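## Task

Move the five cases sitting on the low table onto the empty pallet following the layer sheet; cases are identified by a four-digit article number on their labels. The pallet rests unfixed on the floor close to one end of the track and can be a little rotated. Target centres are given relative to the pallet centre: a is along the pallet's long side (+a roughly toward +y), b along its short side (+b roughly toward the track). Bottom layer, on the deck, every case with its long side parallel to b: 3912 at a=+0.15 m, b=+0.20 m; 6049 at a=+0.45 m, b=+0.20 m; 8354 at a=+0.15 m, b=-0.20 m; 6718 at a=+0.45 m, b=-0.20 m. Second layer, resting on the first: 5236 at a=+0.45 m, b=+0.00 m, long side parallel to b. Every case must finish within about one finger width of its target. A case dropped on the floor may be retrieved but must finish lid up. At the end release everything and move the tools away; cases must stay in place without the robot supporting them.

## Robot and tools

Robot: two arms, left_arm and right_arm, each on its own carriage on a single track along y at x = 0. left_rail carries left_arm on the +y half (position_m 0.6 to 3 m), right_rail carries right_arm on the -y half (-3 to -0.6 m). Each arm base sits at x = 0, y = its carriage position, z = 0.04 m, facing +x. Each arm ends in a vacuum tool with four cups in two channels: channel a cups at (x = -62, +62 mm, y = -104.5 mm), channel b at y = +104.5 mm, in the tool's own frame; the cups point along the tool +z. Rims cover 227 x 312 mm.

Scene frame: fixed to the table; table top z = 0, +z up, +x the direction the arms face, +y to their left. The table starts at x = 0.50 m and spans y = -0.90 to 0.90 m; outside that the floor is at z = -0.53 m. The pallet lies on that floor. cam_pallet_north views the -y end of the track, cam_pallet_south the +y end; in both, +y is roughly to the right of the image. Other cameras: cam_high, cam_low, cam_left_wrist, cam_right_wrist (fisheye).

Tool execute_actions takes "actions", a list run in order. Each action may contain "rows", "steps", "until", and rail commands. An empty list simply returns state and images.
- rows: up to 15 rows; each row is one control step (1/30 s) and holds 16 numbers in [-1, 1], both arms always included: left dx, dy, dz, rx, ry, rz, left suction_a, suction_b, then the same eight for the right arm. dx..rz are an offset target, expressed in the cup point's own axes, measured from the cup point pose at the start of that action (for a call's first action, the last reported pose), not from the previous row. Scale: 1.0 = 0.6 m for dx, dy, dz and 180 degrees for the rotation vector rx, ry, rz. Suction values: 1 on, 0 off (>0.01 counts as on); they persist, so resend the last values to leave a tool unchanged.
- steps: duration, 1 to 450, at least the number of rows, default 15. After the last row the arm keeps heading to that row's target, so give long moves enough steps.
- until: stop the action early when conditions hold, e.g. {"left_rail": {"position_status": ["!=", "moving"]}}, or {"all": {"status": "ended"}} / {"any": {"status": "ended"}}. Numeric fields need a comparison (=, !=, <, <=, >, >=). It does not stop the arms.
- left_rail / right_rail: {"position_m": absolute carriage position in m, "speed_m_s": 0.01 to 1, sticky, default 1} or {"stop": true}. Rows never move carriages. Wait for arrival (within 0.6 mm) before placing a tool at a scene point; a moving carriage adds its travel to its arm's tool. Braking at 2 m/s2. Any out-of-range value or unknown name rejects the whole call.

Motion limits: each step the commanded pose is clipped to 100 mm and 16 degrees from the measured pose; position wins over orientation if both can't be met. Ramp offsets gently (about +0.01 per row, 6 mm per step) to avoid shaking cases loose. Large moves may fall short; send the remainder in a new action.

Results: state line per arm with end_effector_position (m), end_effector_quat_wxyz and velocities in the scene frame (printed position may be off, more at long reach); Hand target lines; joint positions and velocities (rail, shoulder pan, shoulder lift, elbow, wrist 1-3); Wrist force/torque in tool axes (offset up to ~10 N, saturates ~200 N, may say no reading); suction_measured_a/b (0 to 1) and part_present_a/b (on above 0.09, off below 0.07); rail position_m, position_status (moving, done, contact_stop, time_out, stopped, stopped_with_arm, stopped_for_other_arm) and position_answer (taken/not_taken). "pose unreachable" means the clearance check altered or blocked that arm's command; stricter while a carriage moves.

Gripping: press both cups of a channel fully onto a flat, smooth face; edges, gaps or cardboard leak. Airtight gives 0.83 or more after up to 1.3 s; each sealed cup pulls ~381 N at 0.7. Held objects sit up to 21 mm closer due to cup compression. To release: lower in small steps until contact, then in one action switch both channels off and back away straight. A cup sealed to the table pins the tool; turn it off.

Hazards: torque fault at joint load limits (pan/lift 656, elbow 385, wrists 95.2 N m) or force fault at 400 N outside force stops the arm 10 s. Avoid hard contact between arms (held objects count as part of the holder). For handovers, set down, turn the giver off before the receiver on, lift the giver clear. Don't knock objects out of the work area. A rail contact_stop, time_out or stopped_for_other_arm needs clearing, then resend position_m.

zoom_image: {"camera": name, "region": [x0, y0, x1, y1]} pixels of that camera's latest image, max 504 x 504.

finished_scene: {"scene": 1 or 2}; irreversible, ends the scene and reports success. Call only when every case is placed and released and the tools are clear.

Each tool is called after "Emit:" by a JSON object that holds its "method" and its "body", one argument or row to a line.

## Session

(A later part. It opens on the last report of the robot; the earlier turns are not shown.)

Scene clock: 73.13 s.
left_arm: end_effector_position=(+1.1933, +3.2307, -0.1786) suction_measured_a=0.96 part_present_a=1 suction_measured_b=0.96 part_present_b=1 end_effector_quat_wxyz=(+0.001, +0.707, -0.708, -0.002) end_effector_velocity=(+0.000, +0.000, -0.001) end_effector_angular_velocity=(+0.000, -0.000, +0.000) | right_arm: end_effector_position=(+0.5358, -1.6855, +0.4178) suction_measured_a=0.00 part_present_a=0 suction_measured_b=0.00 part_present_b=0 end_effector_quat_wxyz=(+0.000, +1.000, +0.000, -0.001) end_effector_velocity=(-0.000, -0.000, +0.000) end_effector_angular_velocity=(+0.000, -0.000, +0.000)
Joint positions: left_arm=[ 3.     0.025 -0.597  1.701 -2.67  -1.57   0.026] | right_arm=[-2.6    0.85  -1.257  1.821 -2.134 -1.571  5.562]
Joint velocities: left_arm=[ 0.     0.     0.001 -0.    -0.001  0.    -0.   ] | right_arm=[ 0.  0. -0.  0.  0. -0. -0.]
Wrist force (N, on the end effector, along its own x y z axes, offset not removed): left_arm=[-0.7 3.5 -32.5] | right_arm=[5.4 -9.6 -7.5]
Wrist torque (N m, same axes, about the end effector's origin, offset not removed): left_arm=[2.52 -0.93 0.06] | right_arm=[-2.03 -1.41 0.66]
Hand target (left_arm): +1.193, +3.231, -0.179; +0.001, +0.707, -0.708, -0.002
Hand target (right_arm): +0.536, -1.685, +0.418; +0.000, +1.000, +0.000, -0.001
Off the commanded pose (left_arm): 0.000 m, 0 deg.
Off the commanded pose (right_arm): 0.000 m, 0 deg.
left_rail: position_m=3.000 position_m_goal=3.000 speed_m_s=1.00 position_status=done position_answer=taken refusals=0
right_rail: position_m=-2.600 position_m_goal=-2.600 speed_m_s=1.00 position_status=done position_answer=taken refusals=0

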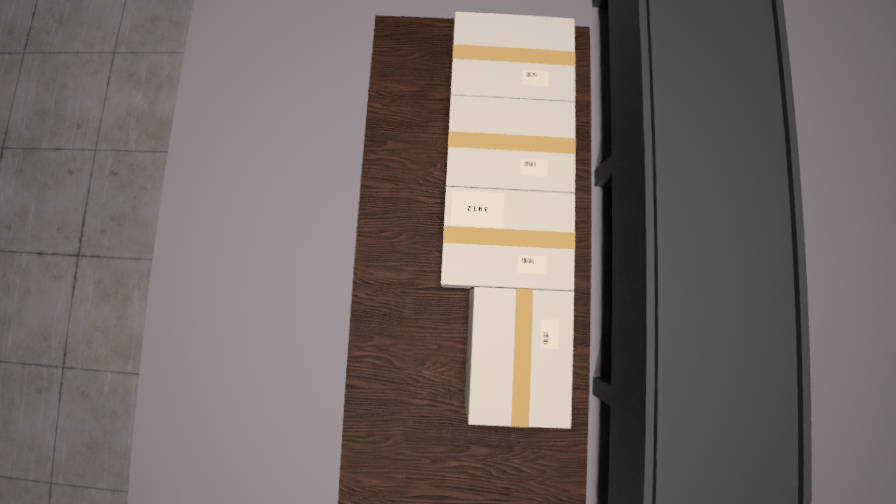

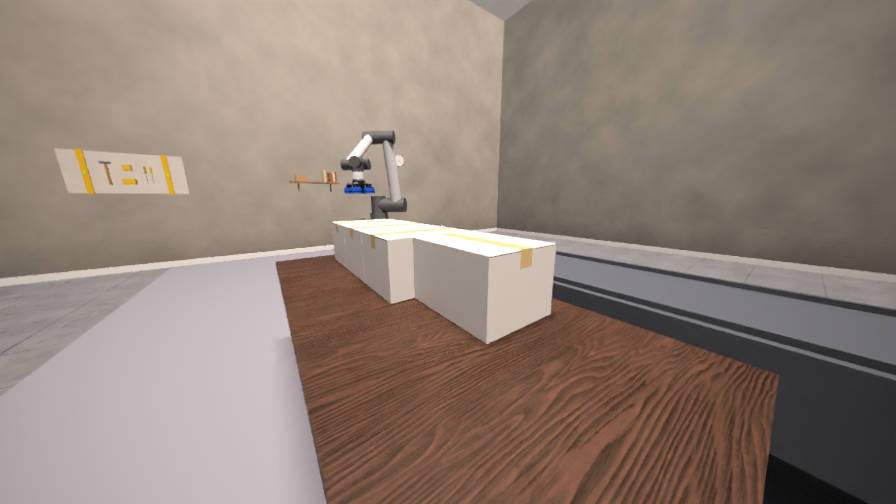

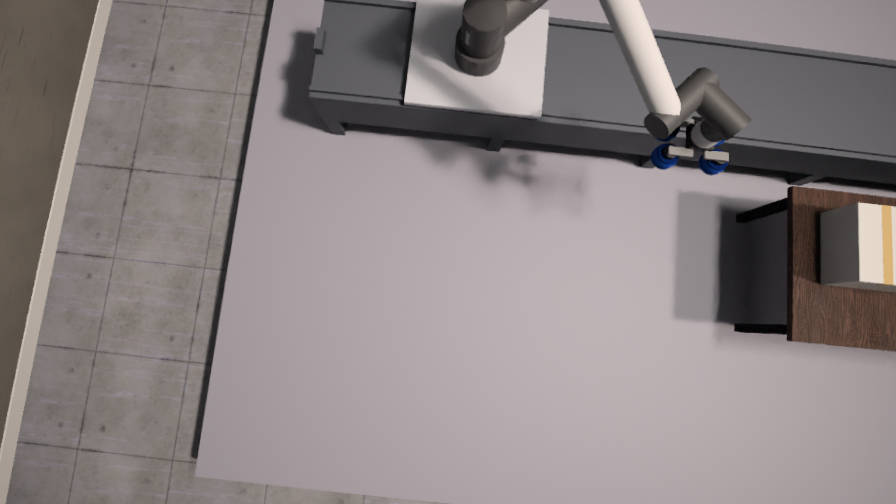

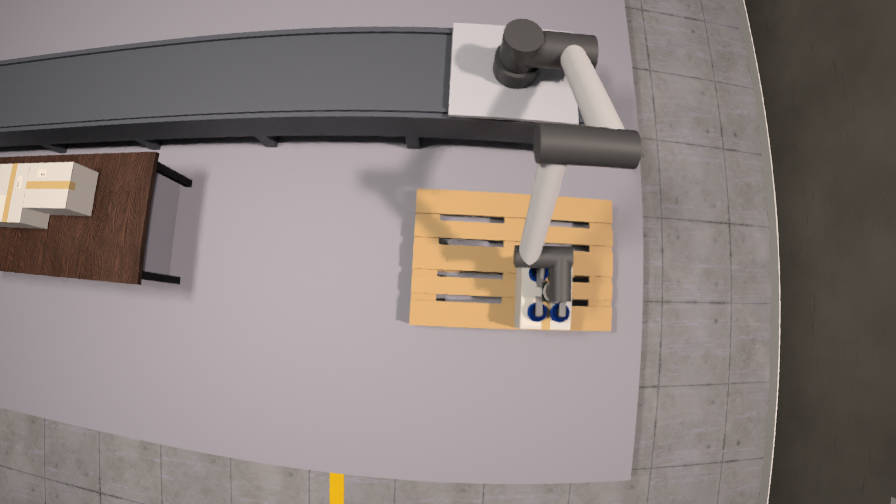

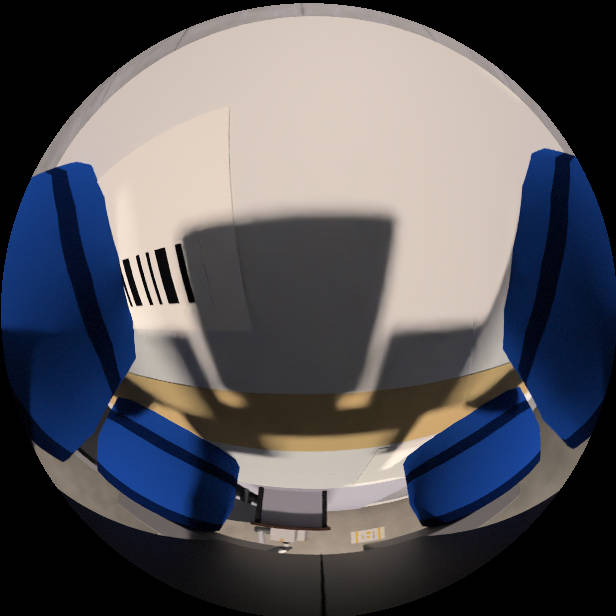

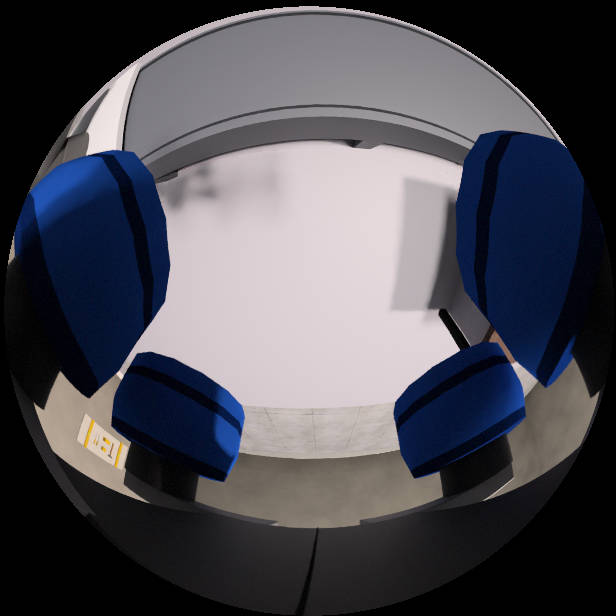

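Emit:
{"method": "execute_actions", "body": {
  "actions": [
    {"rows":[[0,0,0.008,0,0,0,1,1,0,0,0,0,0,0,0,0]],"steps":14}
  ]
}}

Scene clock: 86.17 s.
left_arm: end_effector_position=(+1.1953, +3.2309, -0.1790) suction_measured_a=0.96 part_present_a=1 suction_measured_b=0.96 part_present_b=1 end_effector_quat_wxyz=(+0.000, +0.707, -0.708, -0.000) end_effector_velocity=(+0.000, -0.000, +0.000) end_effector_angular_velocity=(+0.000, -0.000, -0.000) | right_arm: end_effector_position=(+0.5358, -1.6855, +0.4178) suction_measured_a=0.00 part_present_a=0 suction_measured_b=0.00 part_present_b=0 end_effector_quat_wxyz=(+0.000, +1.000, +0.000, -0.001) end_effector_velocity=(-0.000, +0.000, +0.000) end_effector_angular_velocity=(+0.000, -0.000, +0.000)
Joint positions: left_arm=[ 3.     0.025 -0.596  1.7   -2.674 -1.57   0.026] | right_arm=[-2.6    0.85  -1.257  1.821 -2.134 -1.571  5.562]
Joint velocities: left_arm=[ 0. -0. -0.  0.  0.  0.  0.] | right_arm=[ 0.  0. -0. -0.  0. -0.  0.]
Wrist force (N, on the end effector, along its own x y z axes, offset not removed): left_arm=[-1.6 4.5 -37.2] | right_arm=[5.9 -10.9 1.2]
Wrist torque (N m, same axes, about the end effector's origin, offset not removed): left_arm=[0.98 -1.18 -0.07] | right_arm=[-2.10 -1.48 0.12]
Hand target (left_arm): +1.195, +3.231, -0.179; +0.000, +0.707, -0.708, -0.001
Hand target (right_arm): +0.536, -1.685, +0.418; +0.000, +1.000, +0.000, -0.001
Off the commanded pose (left_arm): 0.005 m, 0 deg.
Off the commanded pose (right_arm): 0.000 m, 0 deg.
FORCE FAULT: contact force on the left arm reached its limit, and that arm stopped for 10 seconds. The contact can be on any part of that arm, not only on its tool. That arm's remaining commands of this call were not run. That arm holds still and accepts commands again. Move the arm away from the contact; if what it grips holds it there, let go first. Pushing or pulling that hard again can fault the arm again.
left_rail: position_m=3.000 position_m_goal=3.000 speed_m_s=1.00 position_status=done position_answer=taken refusals=0
right_rail: position_m=-2.600 position_m_goal=-2.600 speed_m_s=1.00 position_status=done position_answer=taken refusals=0

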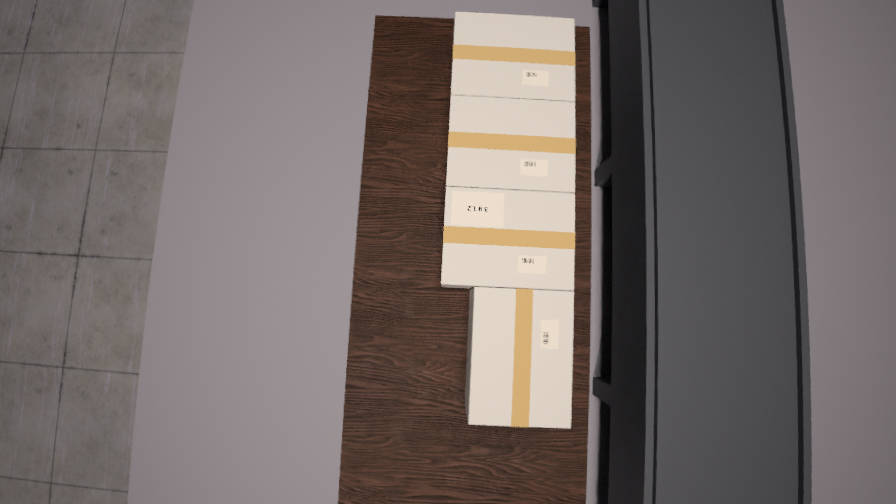

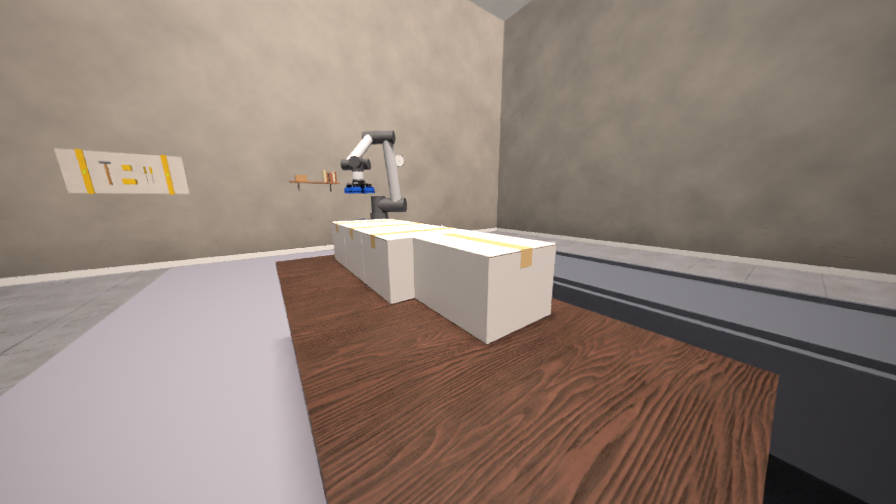

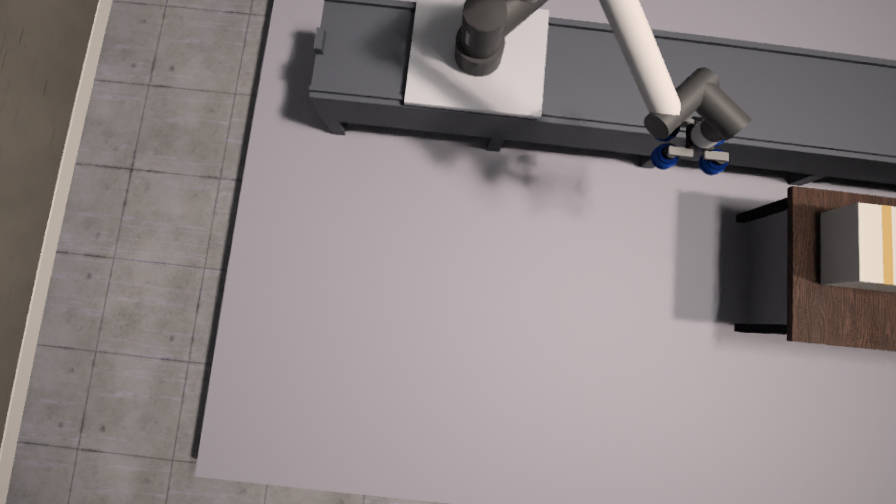

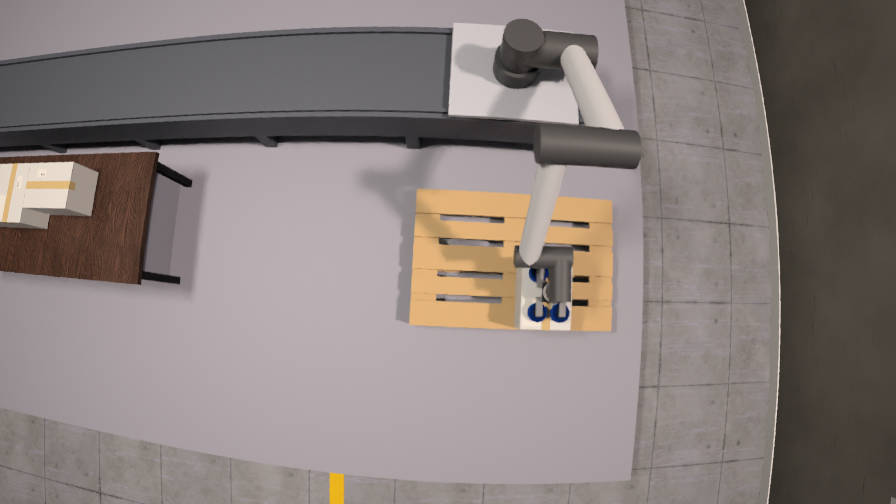

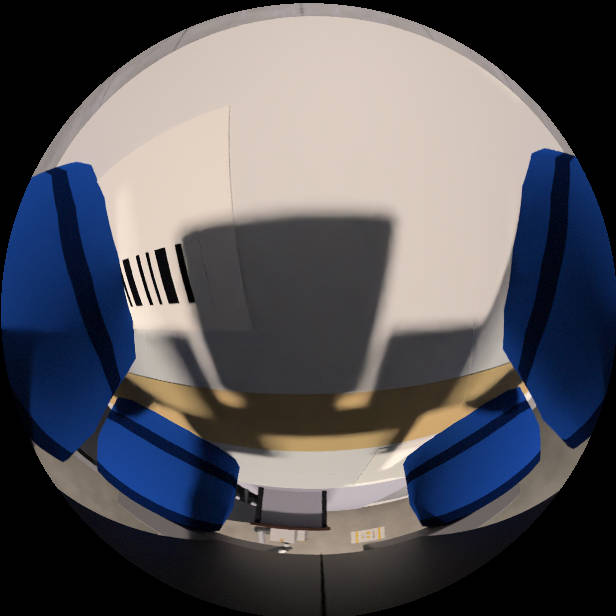

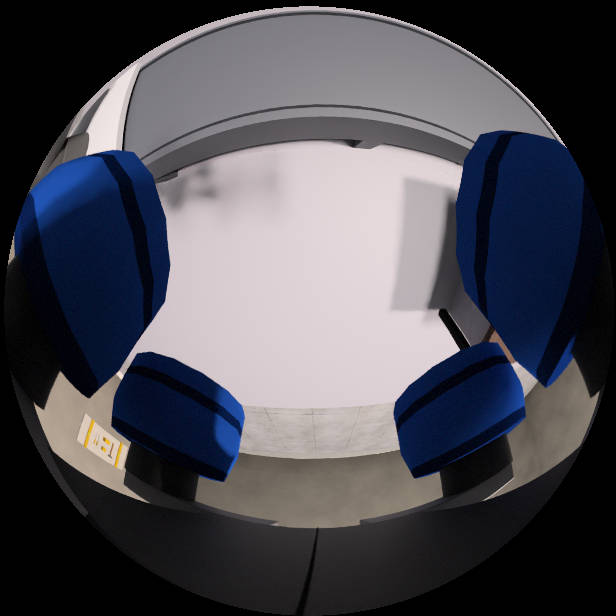

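Emit:
{"method": "execute_actions", "body": {
  "actions": [
    {"rows":[[0,0,-0.005,0,0,0,0,0,0,0,0,0,0,0,0,0],[0,0,-0.012,0,0,0,0,0,0,0,0,0,0,0,0,0],[0,0,-0.02,0,0,0,0,0,0,0,0,0,0,0,0,0],[0,0,-0.03,0,0,0,0,0,0,0,0,0,0,0,0,0],[0,0,-0.06,0,0,0,0,0,0,0,0,0,0,0,0,0]],"steps":15},
    {"left_rail":{"position_m":0.6},"rows":[[0,0.64,-0.78,0,0,0,0,0,0,0,0,0,0,0,0,0]],"steps":50},
    {"rows":[[1,0,0,0,0,0,0,0,0,0,0,0,0,0,0,0]],"steps":50},
    {"rows":[[0.94,0,0.1,0,0,0,0,0,0,0,0,0,0,0,0,0]],"steps":52}
  ]
}}

Emit:
{"method": "zoom_image", "body": {
  "camera": "cam_pallet_south",
  "region": [470,180,640,350]
}}

Scene clock: 98.90 s.
left_arm: end_effector_position=(+0.8133, -0.3299, +0.2582) suction_measured_a=0.00 part_present_a=0 suction_measured_b=0.00 part_present_b=0 end_effector_quat_wxyz=(-0.002, +0.707, -0.708, -0.001) end_effector_velocity=(+0.001, -0.004, -0.001) end_effector_angular_velocity=(+0.001, +0.000, +0.000) | right_arm: end_effector_position=(+0.5358, -1.6855, +0.4178) suction_measured_a=0.00 part_present_a=0 suction_measured_b=0.00 part_present_b=0 end_effector_quat_wxyz=(+0.000, +1.000, +0.000, -0.001) end_effector_velocity=(+0.000, +0.000, -0.000) end_effector_angular_velocity=(-0.000, +0.000, +0.000)
Joint positions: left_arm=[ 0.6   -1.016 -0.977  1.632 -2.223 -1.568 -1.015] | right_arm=[-2.6    0.85  -1.257  1.821 -2.134 -1.571  5.562]
Joint velocities: left_arm=[ 0.    -0.001  0.004 -0.006  0.003  0.    -0.001] | right_arm=[ 0. -0.  0. -0. -0.  0. -0.]
Wrist force (N, on the end effector, along its own x y z axes, offset not removed): left_arm=[0.0 1.3 -1.0] | right_arm=[0.3 -7.8 4.3]
Wrist torque (N m, same axes, about the end effector's origin, offset not removed): left_arm=[0.20 -0.14 0.00] | right_arm=[-1.75 -0.87 0.57]
Hand target (left_arm): +0.813, -0.330, +0.258; -0.002, +0.707, -0.708, -0.001
Hand target (right_arm): +0.536, -1.685, +0.418; +0.000, +1.000, +0.000, -0.001
Off the commanded pose (left_arm): 0.002 m, 0 deg.
Off the commanded pose (right_arm): 0.000 m, 0 deg.
left_rail: position_m=0.600 position_m_goal=0.600 speed_m_s=1.00 position_status=done position_answer=taken refusals=0
right_rail: position_m=-2.600 position_m_goal=-2.600 speed_m_s=1.00 position_status=done position_answer=taken refusals=0

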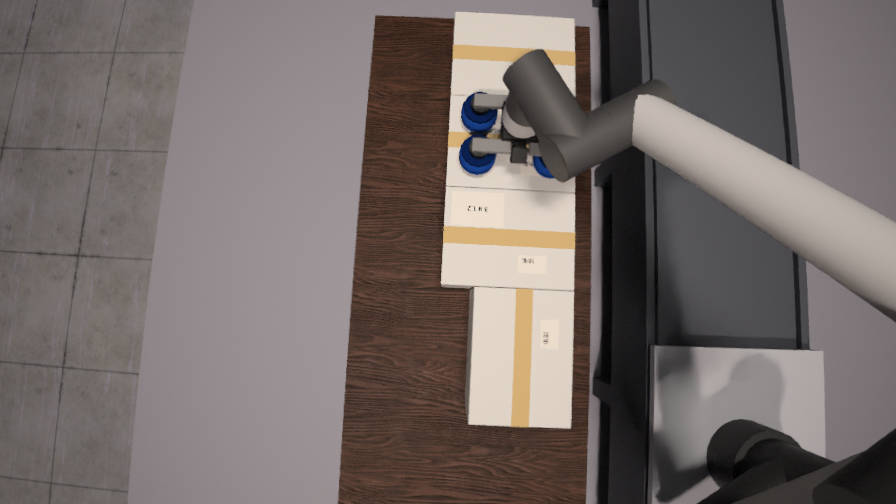

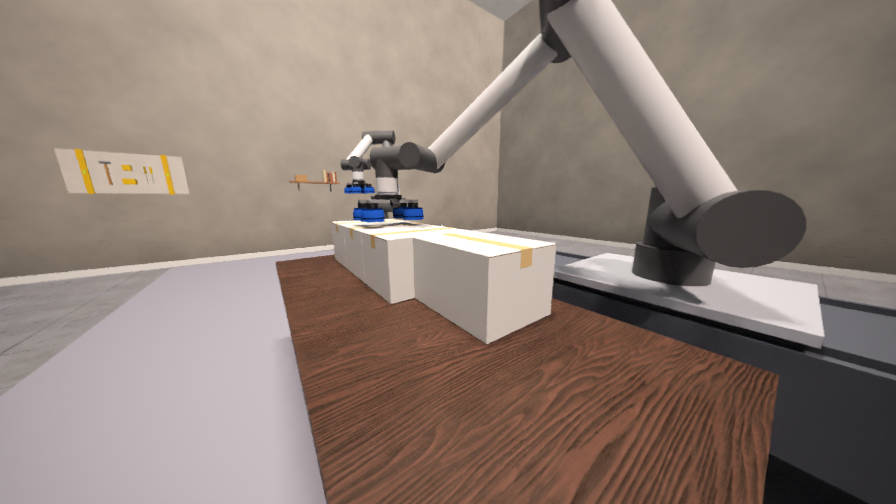

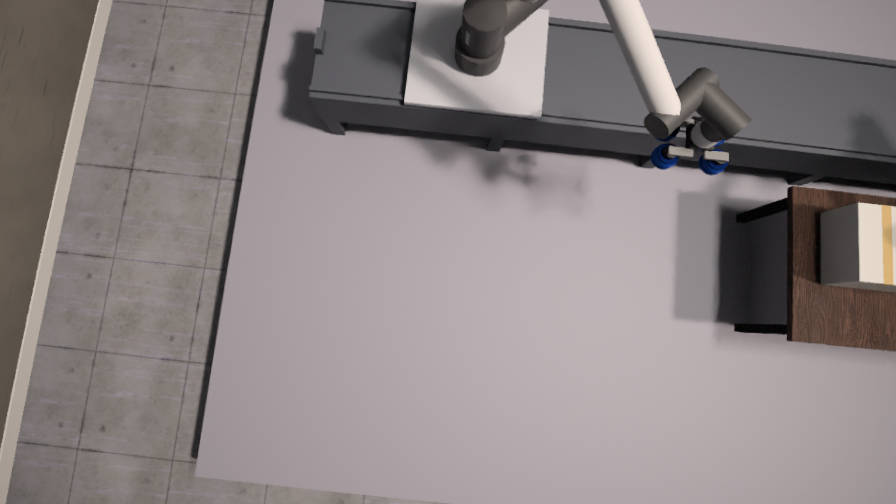

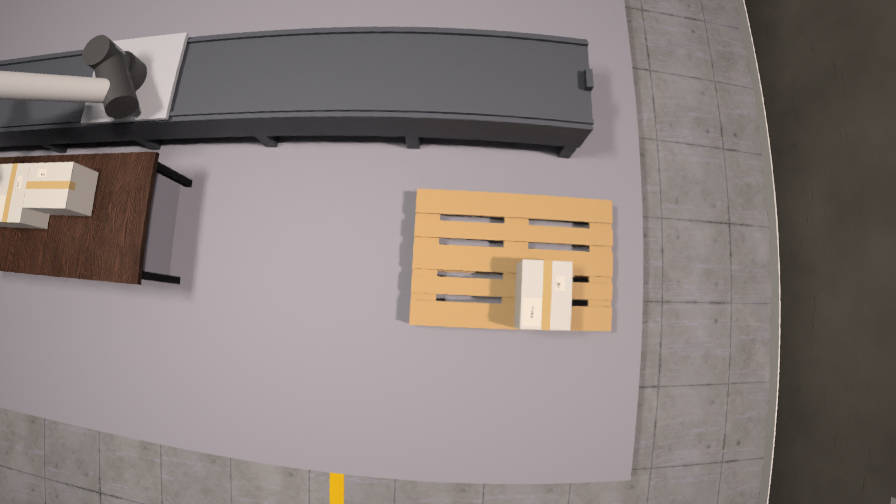

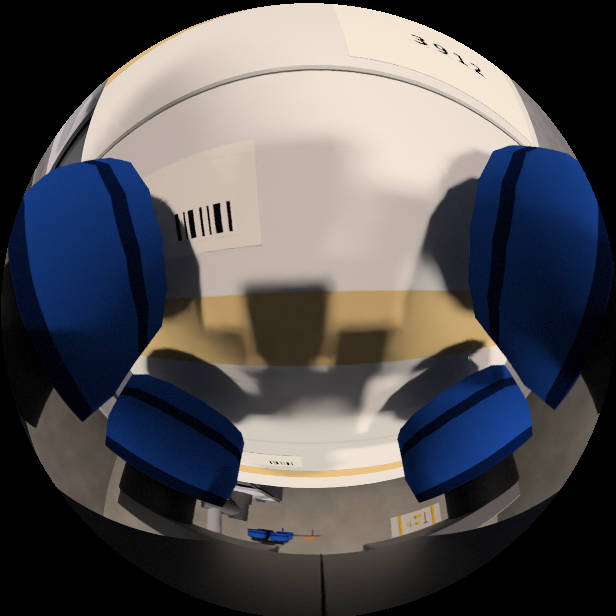

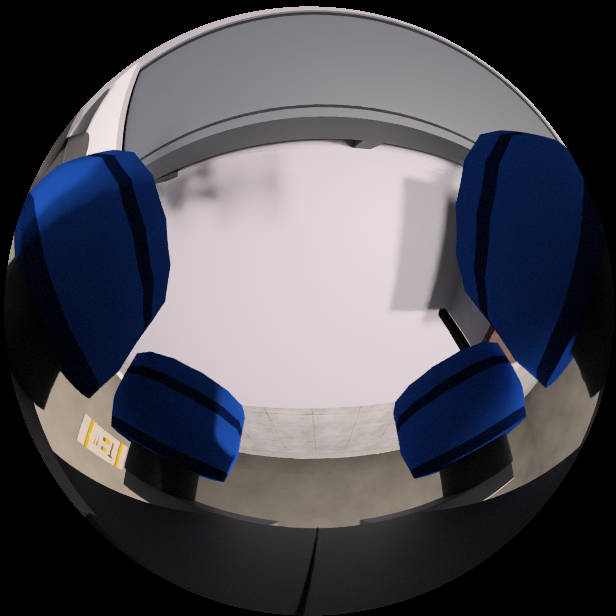

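Region (470, 180, 640, 350) of cam_pallet_south's 896x504 image, scaled by 2.965, with more detail than that image has.

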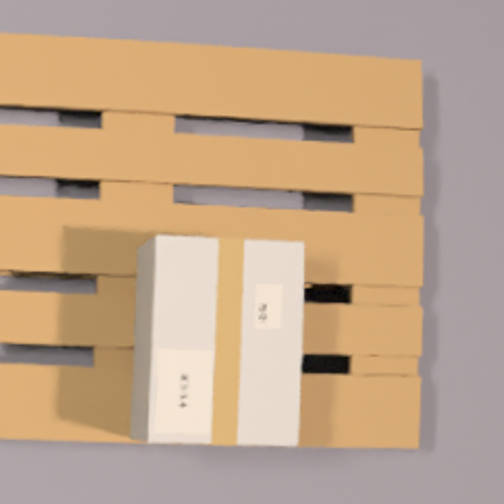

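Emit:
{"method": "execute_actions", "body": {
  "actions": [
    {"rows":[[0,0,0.067,0,0,0,1,1,0,0,0,0,0,0,0,0]],"steps":40},
    {"rows":[[0,0,-0.01,0,0,0,1,1,0,0,0,0,0,0,0,0],[0,0,-0.03,0,0,0,1,1,0,0,0,0,0,0,0,0],[0,0,-0.06,0,0,0,1,1,0,0,0,0,0,0,0,0],[0,0,-0.1,0,0,0,1,1,0,0,0,0,0,0,0,0],[0,0,-0.45,0,0,0,1,1,0,0,0,0,0,0,0,0]],"steps":32},
    {"left_rail":{"position_m":3.0},"rows":[[-0.03,0,0,0,0,0,1,1,0,0,0,0,0,0,0,0],[-0.08,0,0,0,0,0,1,1,0,0,0,0,0,0,0,0],[-0.8,0,0,0,0,0,1,1,0,0,0,0,0,0,0,0]],"steps":45},
    {"rows":[[-0.8,-0.3,0.3,0,0,0,1,1,0,0,0,0,0,0,0,0]],"steps":48},
    {"rows":[[-0.86,-0.35,0.35,0,0,0,1,1,0,0,0,0,0,0,0,0]],"steps":55}
  ]
}}

Scene clock: 118.23 s.
left_arm: end_effector_position=(+1.2014, +3.5426, +0.0978) suction_measured_a=0.96 part_present_a=1 suction_measured_b=0.96 part_present_b=1 end_effector_quat_wxyz=(+0.001, +0.707, -0.708, +0.000) end_effector_velocity=(+0.002, +0.002, -0.001) end_effector_angular_velocity=(-0.000, +0.001, -0.000) | right_arm: end_effector_position=(+0.5358, -1.6855, +0.4178) suction_measured_a=0.00 part_present_a=0 suction_measured_b=0.00 part_present_b=0 end_effector_quat_wxyz=(+0.000, +1.000, +0.000, -0.001) end_effector_velocity=(-0.000, -0.000, +0.000) end_effector_angular_velocity=(+0.000, -0.000, +0.000)
Joint positions: left_arm=[ 3.     0.271 -0.782  1.534 -2.321 -1.572  0.273] | right_arm=[-2.6    0.85  -1.257  1.821 -2.134 -1.571  5.562]
Joint velocities: left_arm=[ 0.     0.001  0.003 -0.005  0.002 -0.     0.001] | right_arm=[ 0.  0. -0.  0. -0.  0. -0.]
Wrist force (N, on the end effector, along its own x y z axes, offset not removed): left_arm=[1.0 0.8 -35.3] | right_arm=[-1.4 -11.5 5.0]
Wrist torque (N m, same axes, about the end effector's origin, offset not removed): left_arm=[-3.59 -0.03 0.10] | right_arm=[-1.97 -0.32 0.24]
Hand target (left_arm): +1.202, +3.543, +0.098; +0.001, +0.707, -0.708, +0.000
Hand target (right_arm): +0.536, -1.685, +0.418; +0.000, +1.000, +0.000, -0.001
Off the commanded pose (left_arm): 0.001 m, 0 deg.
Off the commanded pose (right_arm): 0.000 m, 0 deg.
left_rail: position_m=3.000 position_m_goal=3.000 speed_m_s=1.00 position_status=done position_answer=taken refusals=0
right_rail: position_m=-2.600 position_m_goal=-2.600 speed_m_s=1.00 position_status=done position_answer=taken refusals=0

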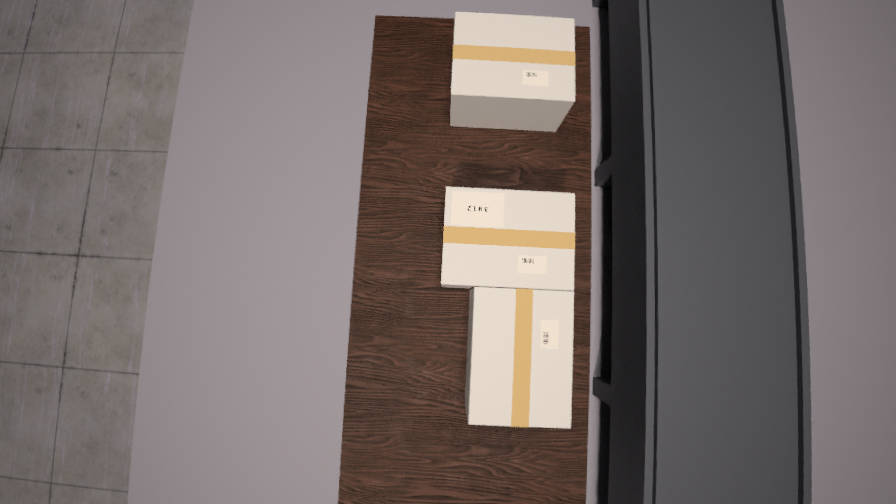

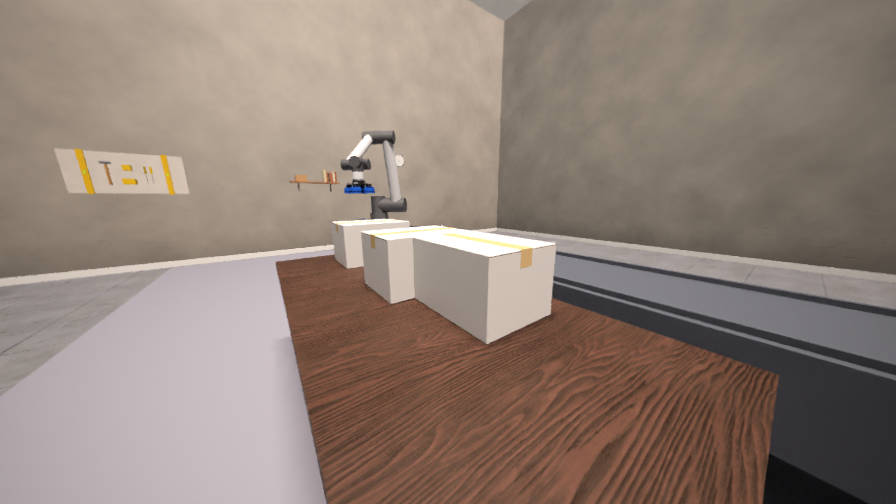

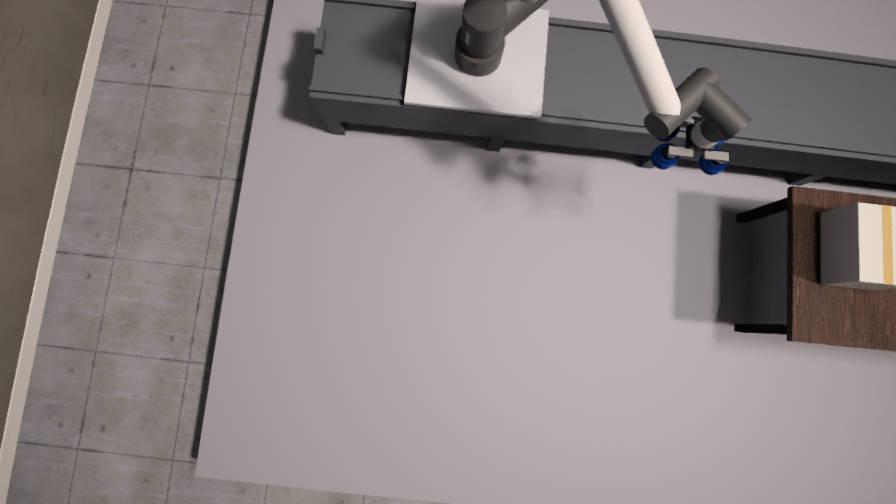

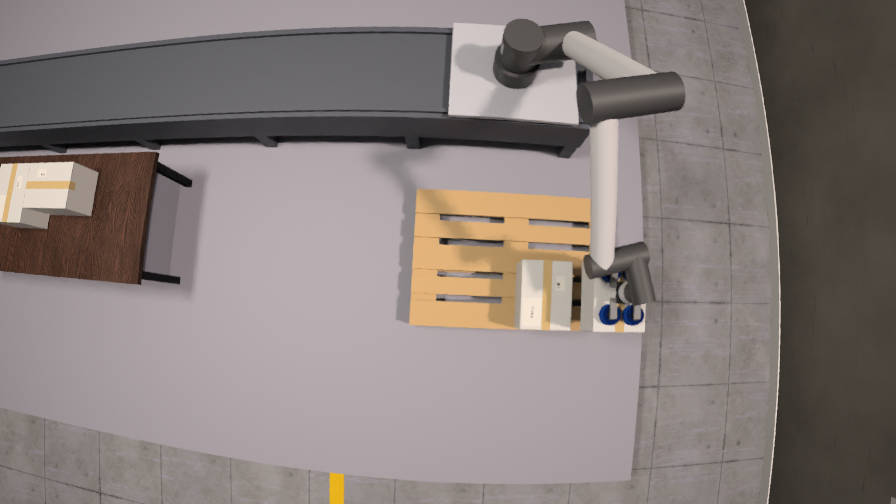

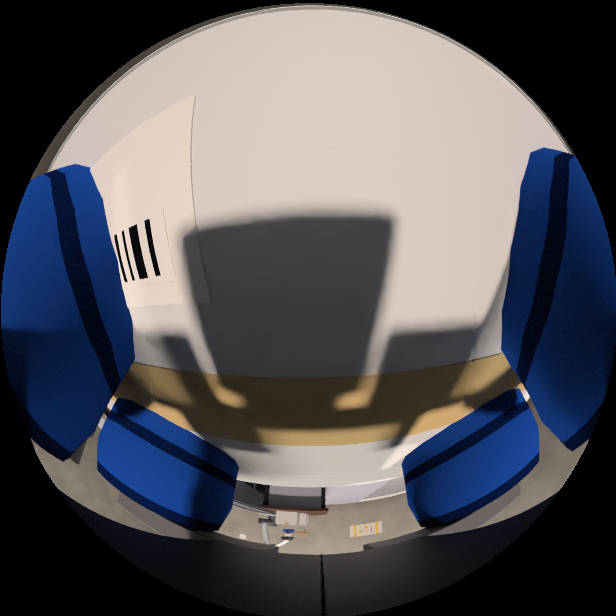

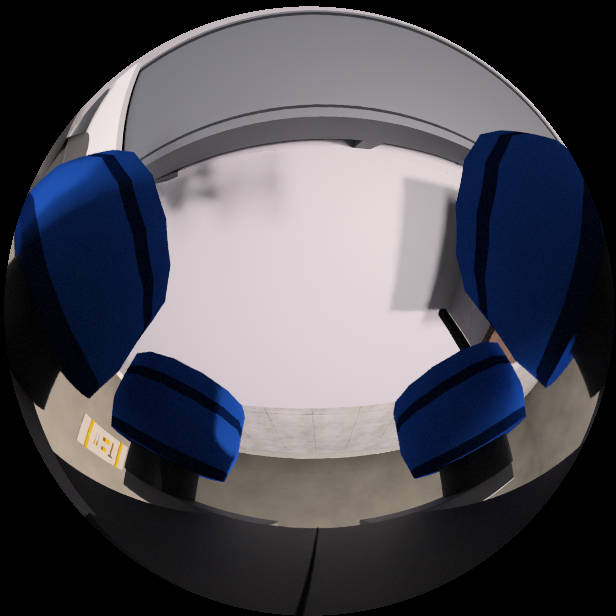

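Emit:
{"method": "execute_actions", "body": {
  "actions": [
    {"rows":[[0.025,-0.003,0.447,0,0,0,1,1,0,0,0,0,0,0,0,0]],"steps":38}
  ]
}}

Emit:
{"method": "zoom_image", "body": {
  "camera": "cam_pallet_south",
  "region": [500,240,650,350]
}}

Scene clock: 122.47 s.
left_arm: end_effector_position=(+1.2036, +3.5274, -0.1702) suction_measured_a=0.96 part_present_a=1 suction_measured_b=0.96 part_present_b=1 end_effector_quat_wxyz=(+0.001, +0.707, -0.708, +0.000) end_effector_velocity=(+0.000, -0.000, -0.001) end_effector_angular_velocity=(-0.000, +0.000, -0.000) | right_arm: end_effector_position=(+0.5358, -1.6855, +0.4178) suction_measured_a=0.00 part_present_a=0 suction_measured_b=0.00 part_present_b=0 end_effector_quat_wxyz=(+0.000, +1.000, +0.000, -0.001) end_effector_velocity=(+0.000, +0.000, -0.000) end_effector_angular_velocity=(-0.000, +0.000, -0.000)
Joint positions: left_arm=[ 3.     0.26  -0.547  1.531 -2.553 -1.572  0.261] | right_arm=[-2.6    0.85  -1.257  1.821 -2.134 -1.571  5.562]
Joint velocities: left_arm=[ 0.    -0.     0.001 -0.001 -0.     0.    -0.   ] | right_arm=[ 0. -0.  0. -0.  0.  0.  0.]
Wrist force (N, on the end effector, along its own x y z axes, offset not removed): left_arm=[0.7 1.1 -31.5] | right_arm=[6.7 -5.6 -3.6]
Wrist torque (N m, same axes, about the end effector's origin, offset not removed): left_arm=[-3.50 0.00 -0.05] | right_arm=[-1.51 -1.50 0.13]
Hand target (left_arm): +1.204, +3.527, -0.170; +0.001, +0.707, -0.708, +0.000
Hand target (right_arm): +0.536, -1.685, +0.418; +0.000, +1.000, +0.000, -0.001
Off the commanded pose (left_arm): 0.001 m, 0 deg.
Off the commanded pose (right_arm): 0.000 m, 0 deg.
left_rail: position_m=3.000 position_m_goal=3.000 speed_m_s=1.00 position_status=done position_answer=taken refusals=0
right_rail: position_m=-2.600 position_m_goal=-2.600 speed_m_s=1.00 position_status=done position_answer=taken refusals=0

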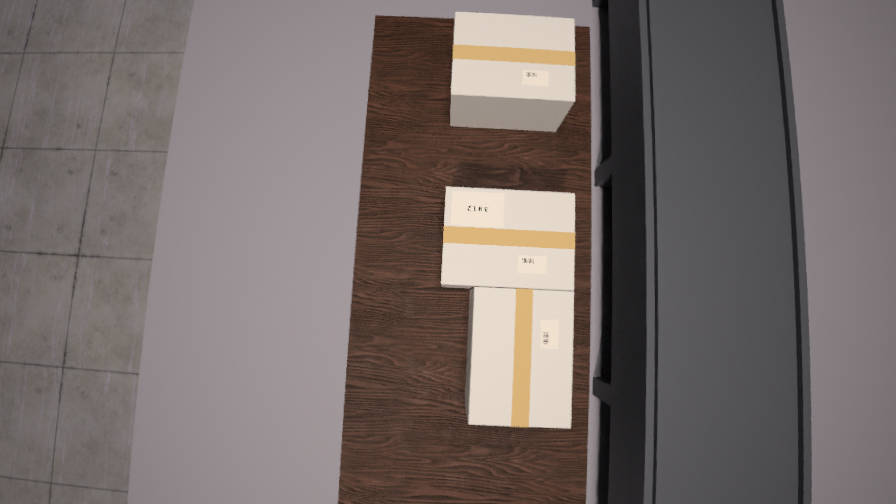

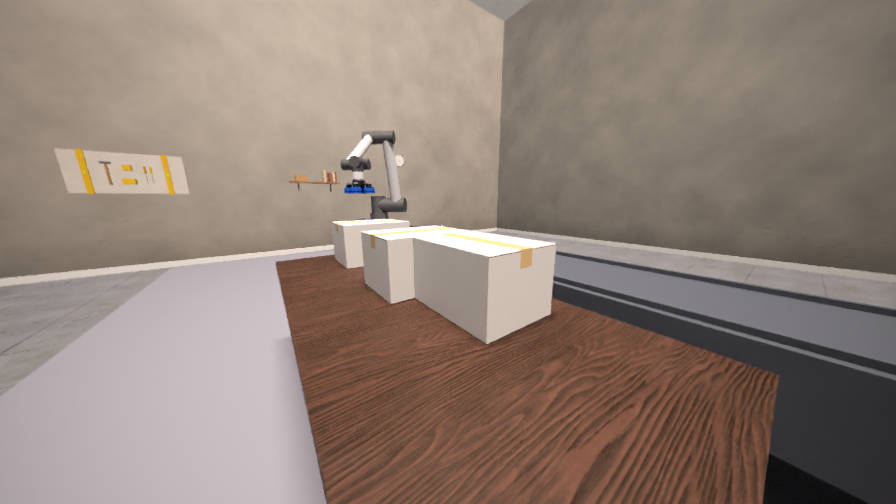

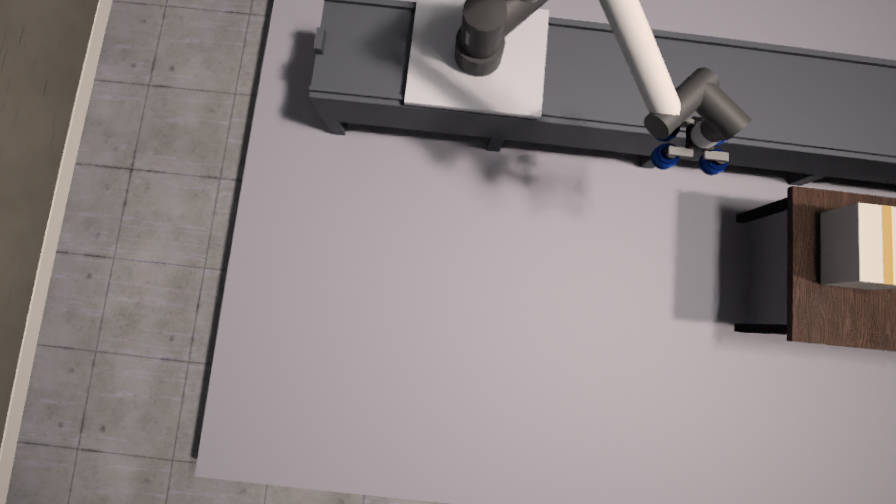

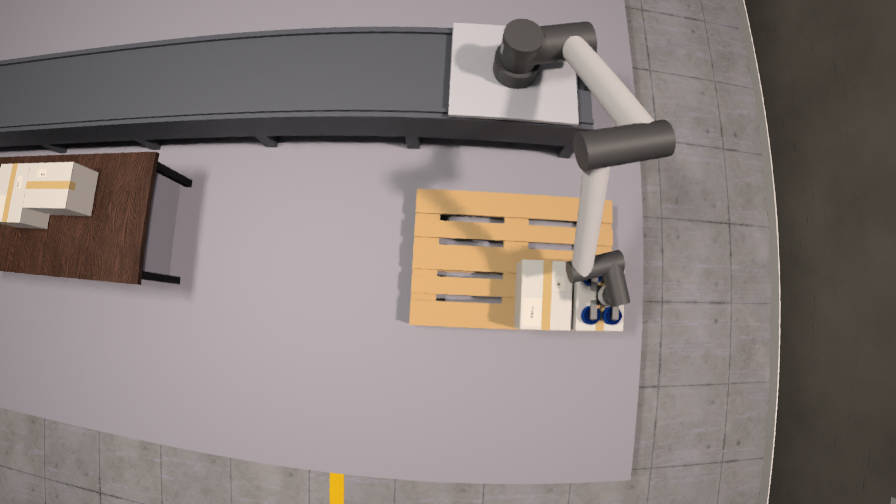

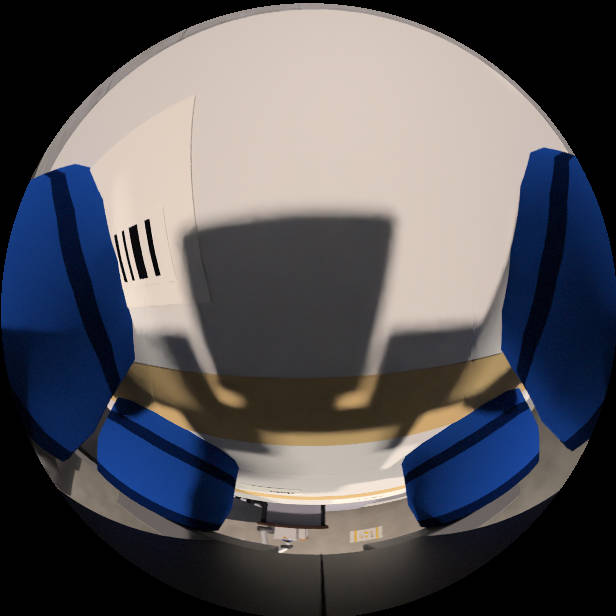

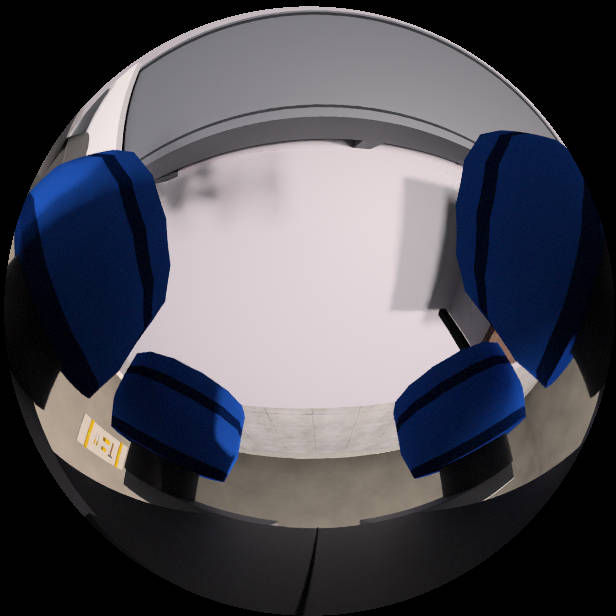

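Region (500, 240, 650, 350) of cam_pallet_south's 896x504 image, scaled by 3.360, with more detail than that image has; it fills the top 370 rows of this view, and the rest is white.

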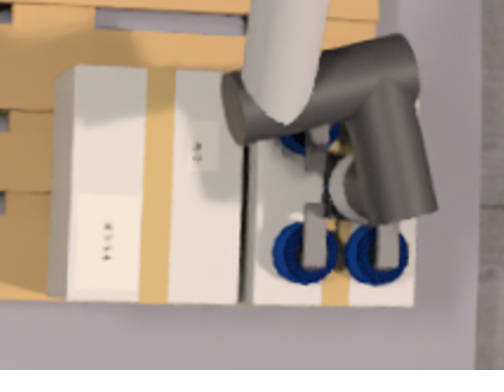

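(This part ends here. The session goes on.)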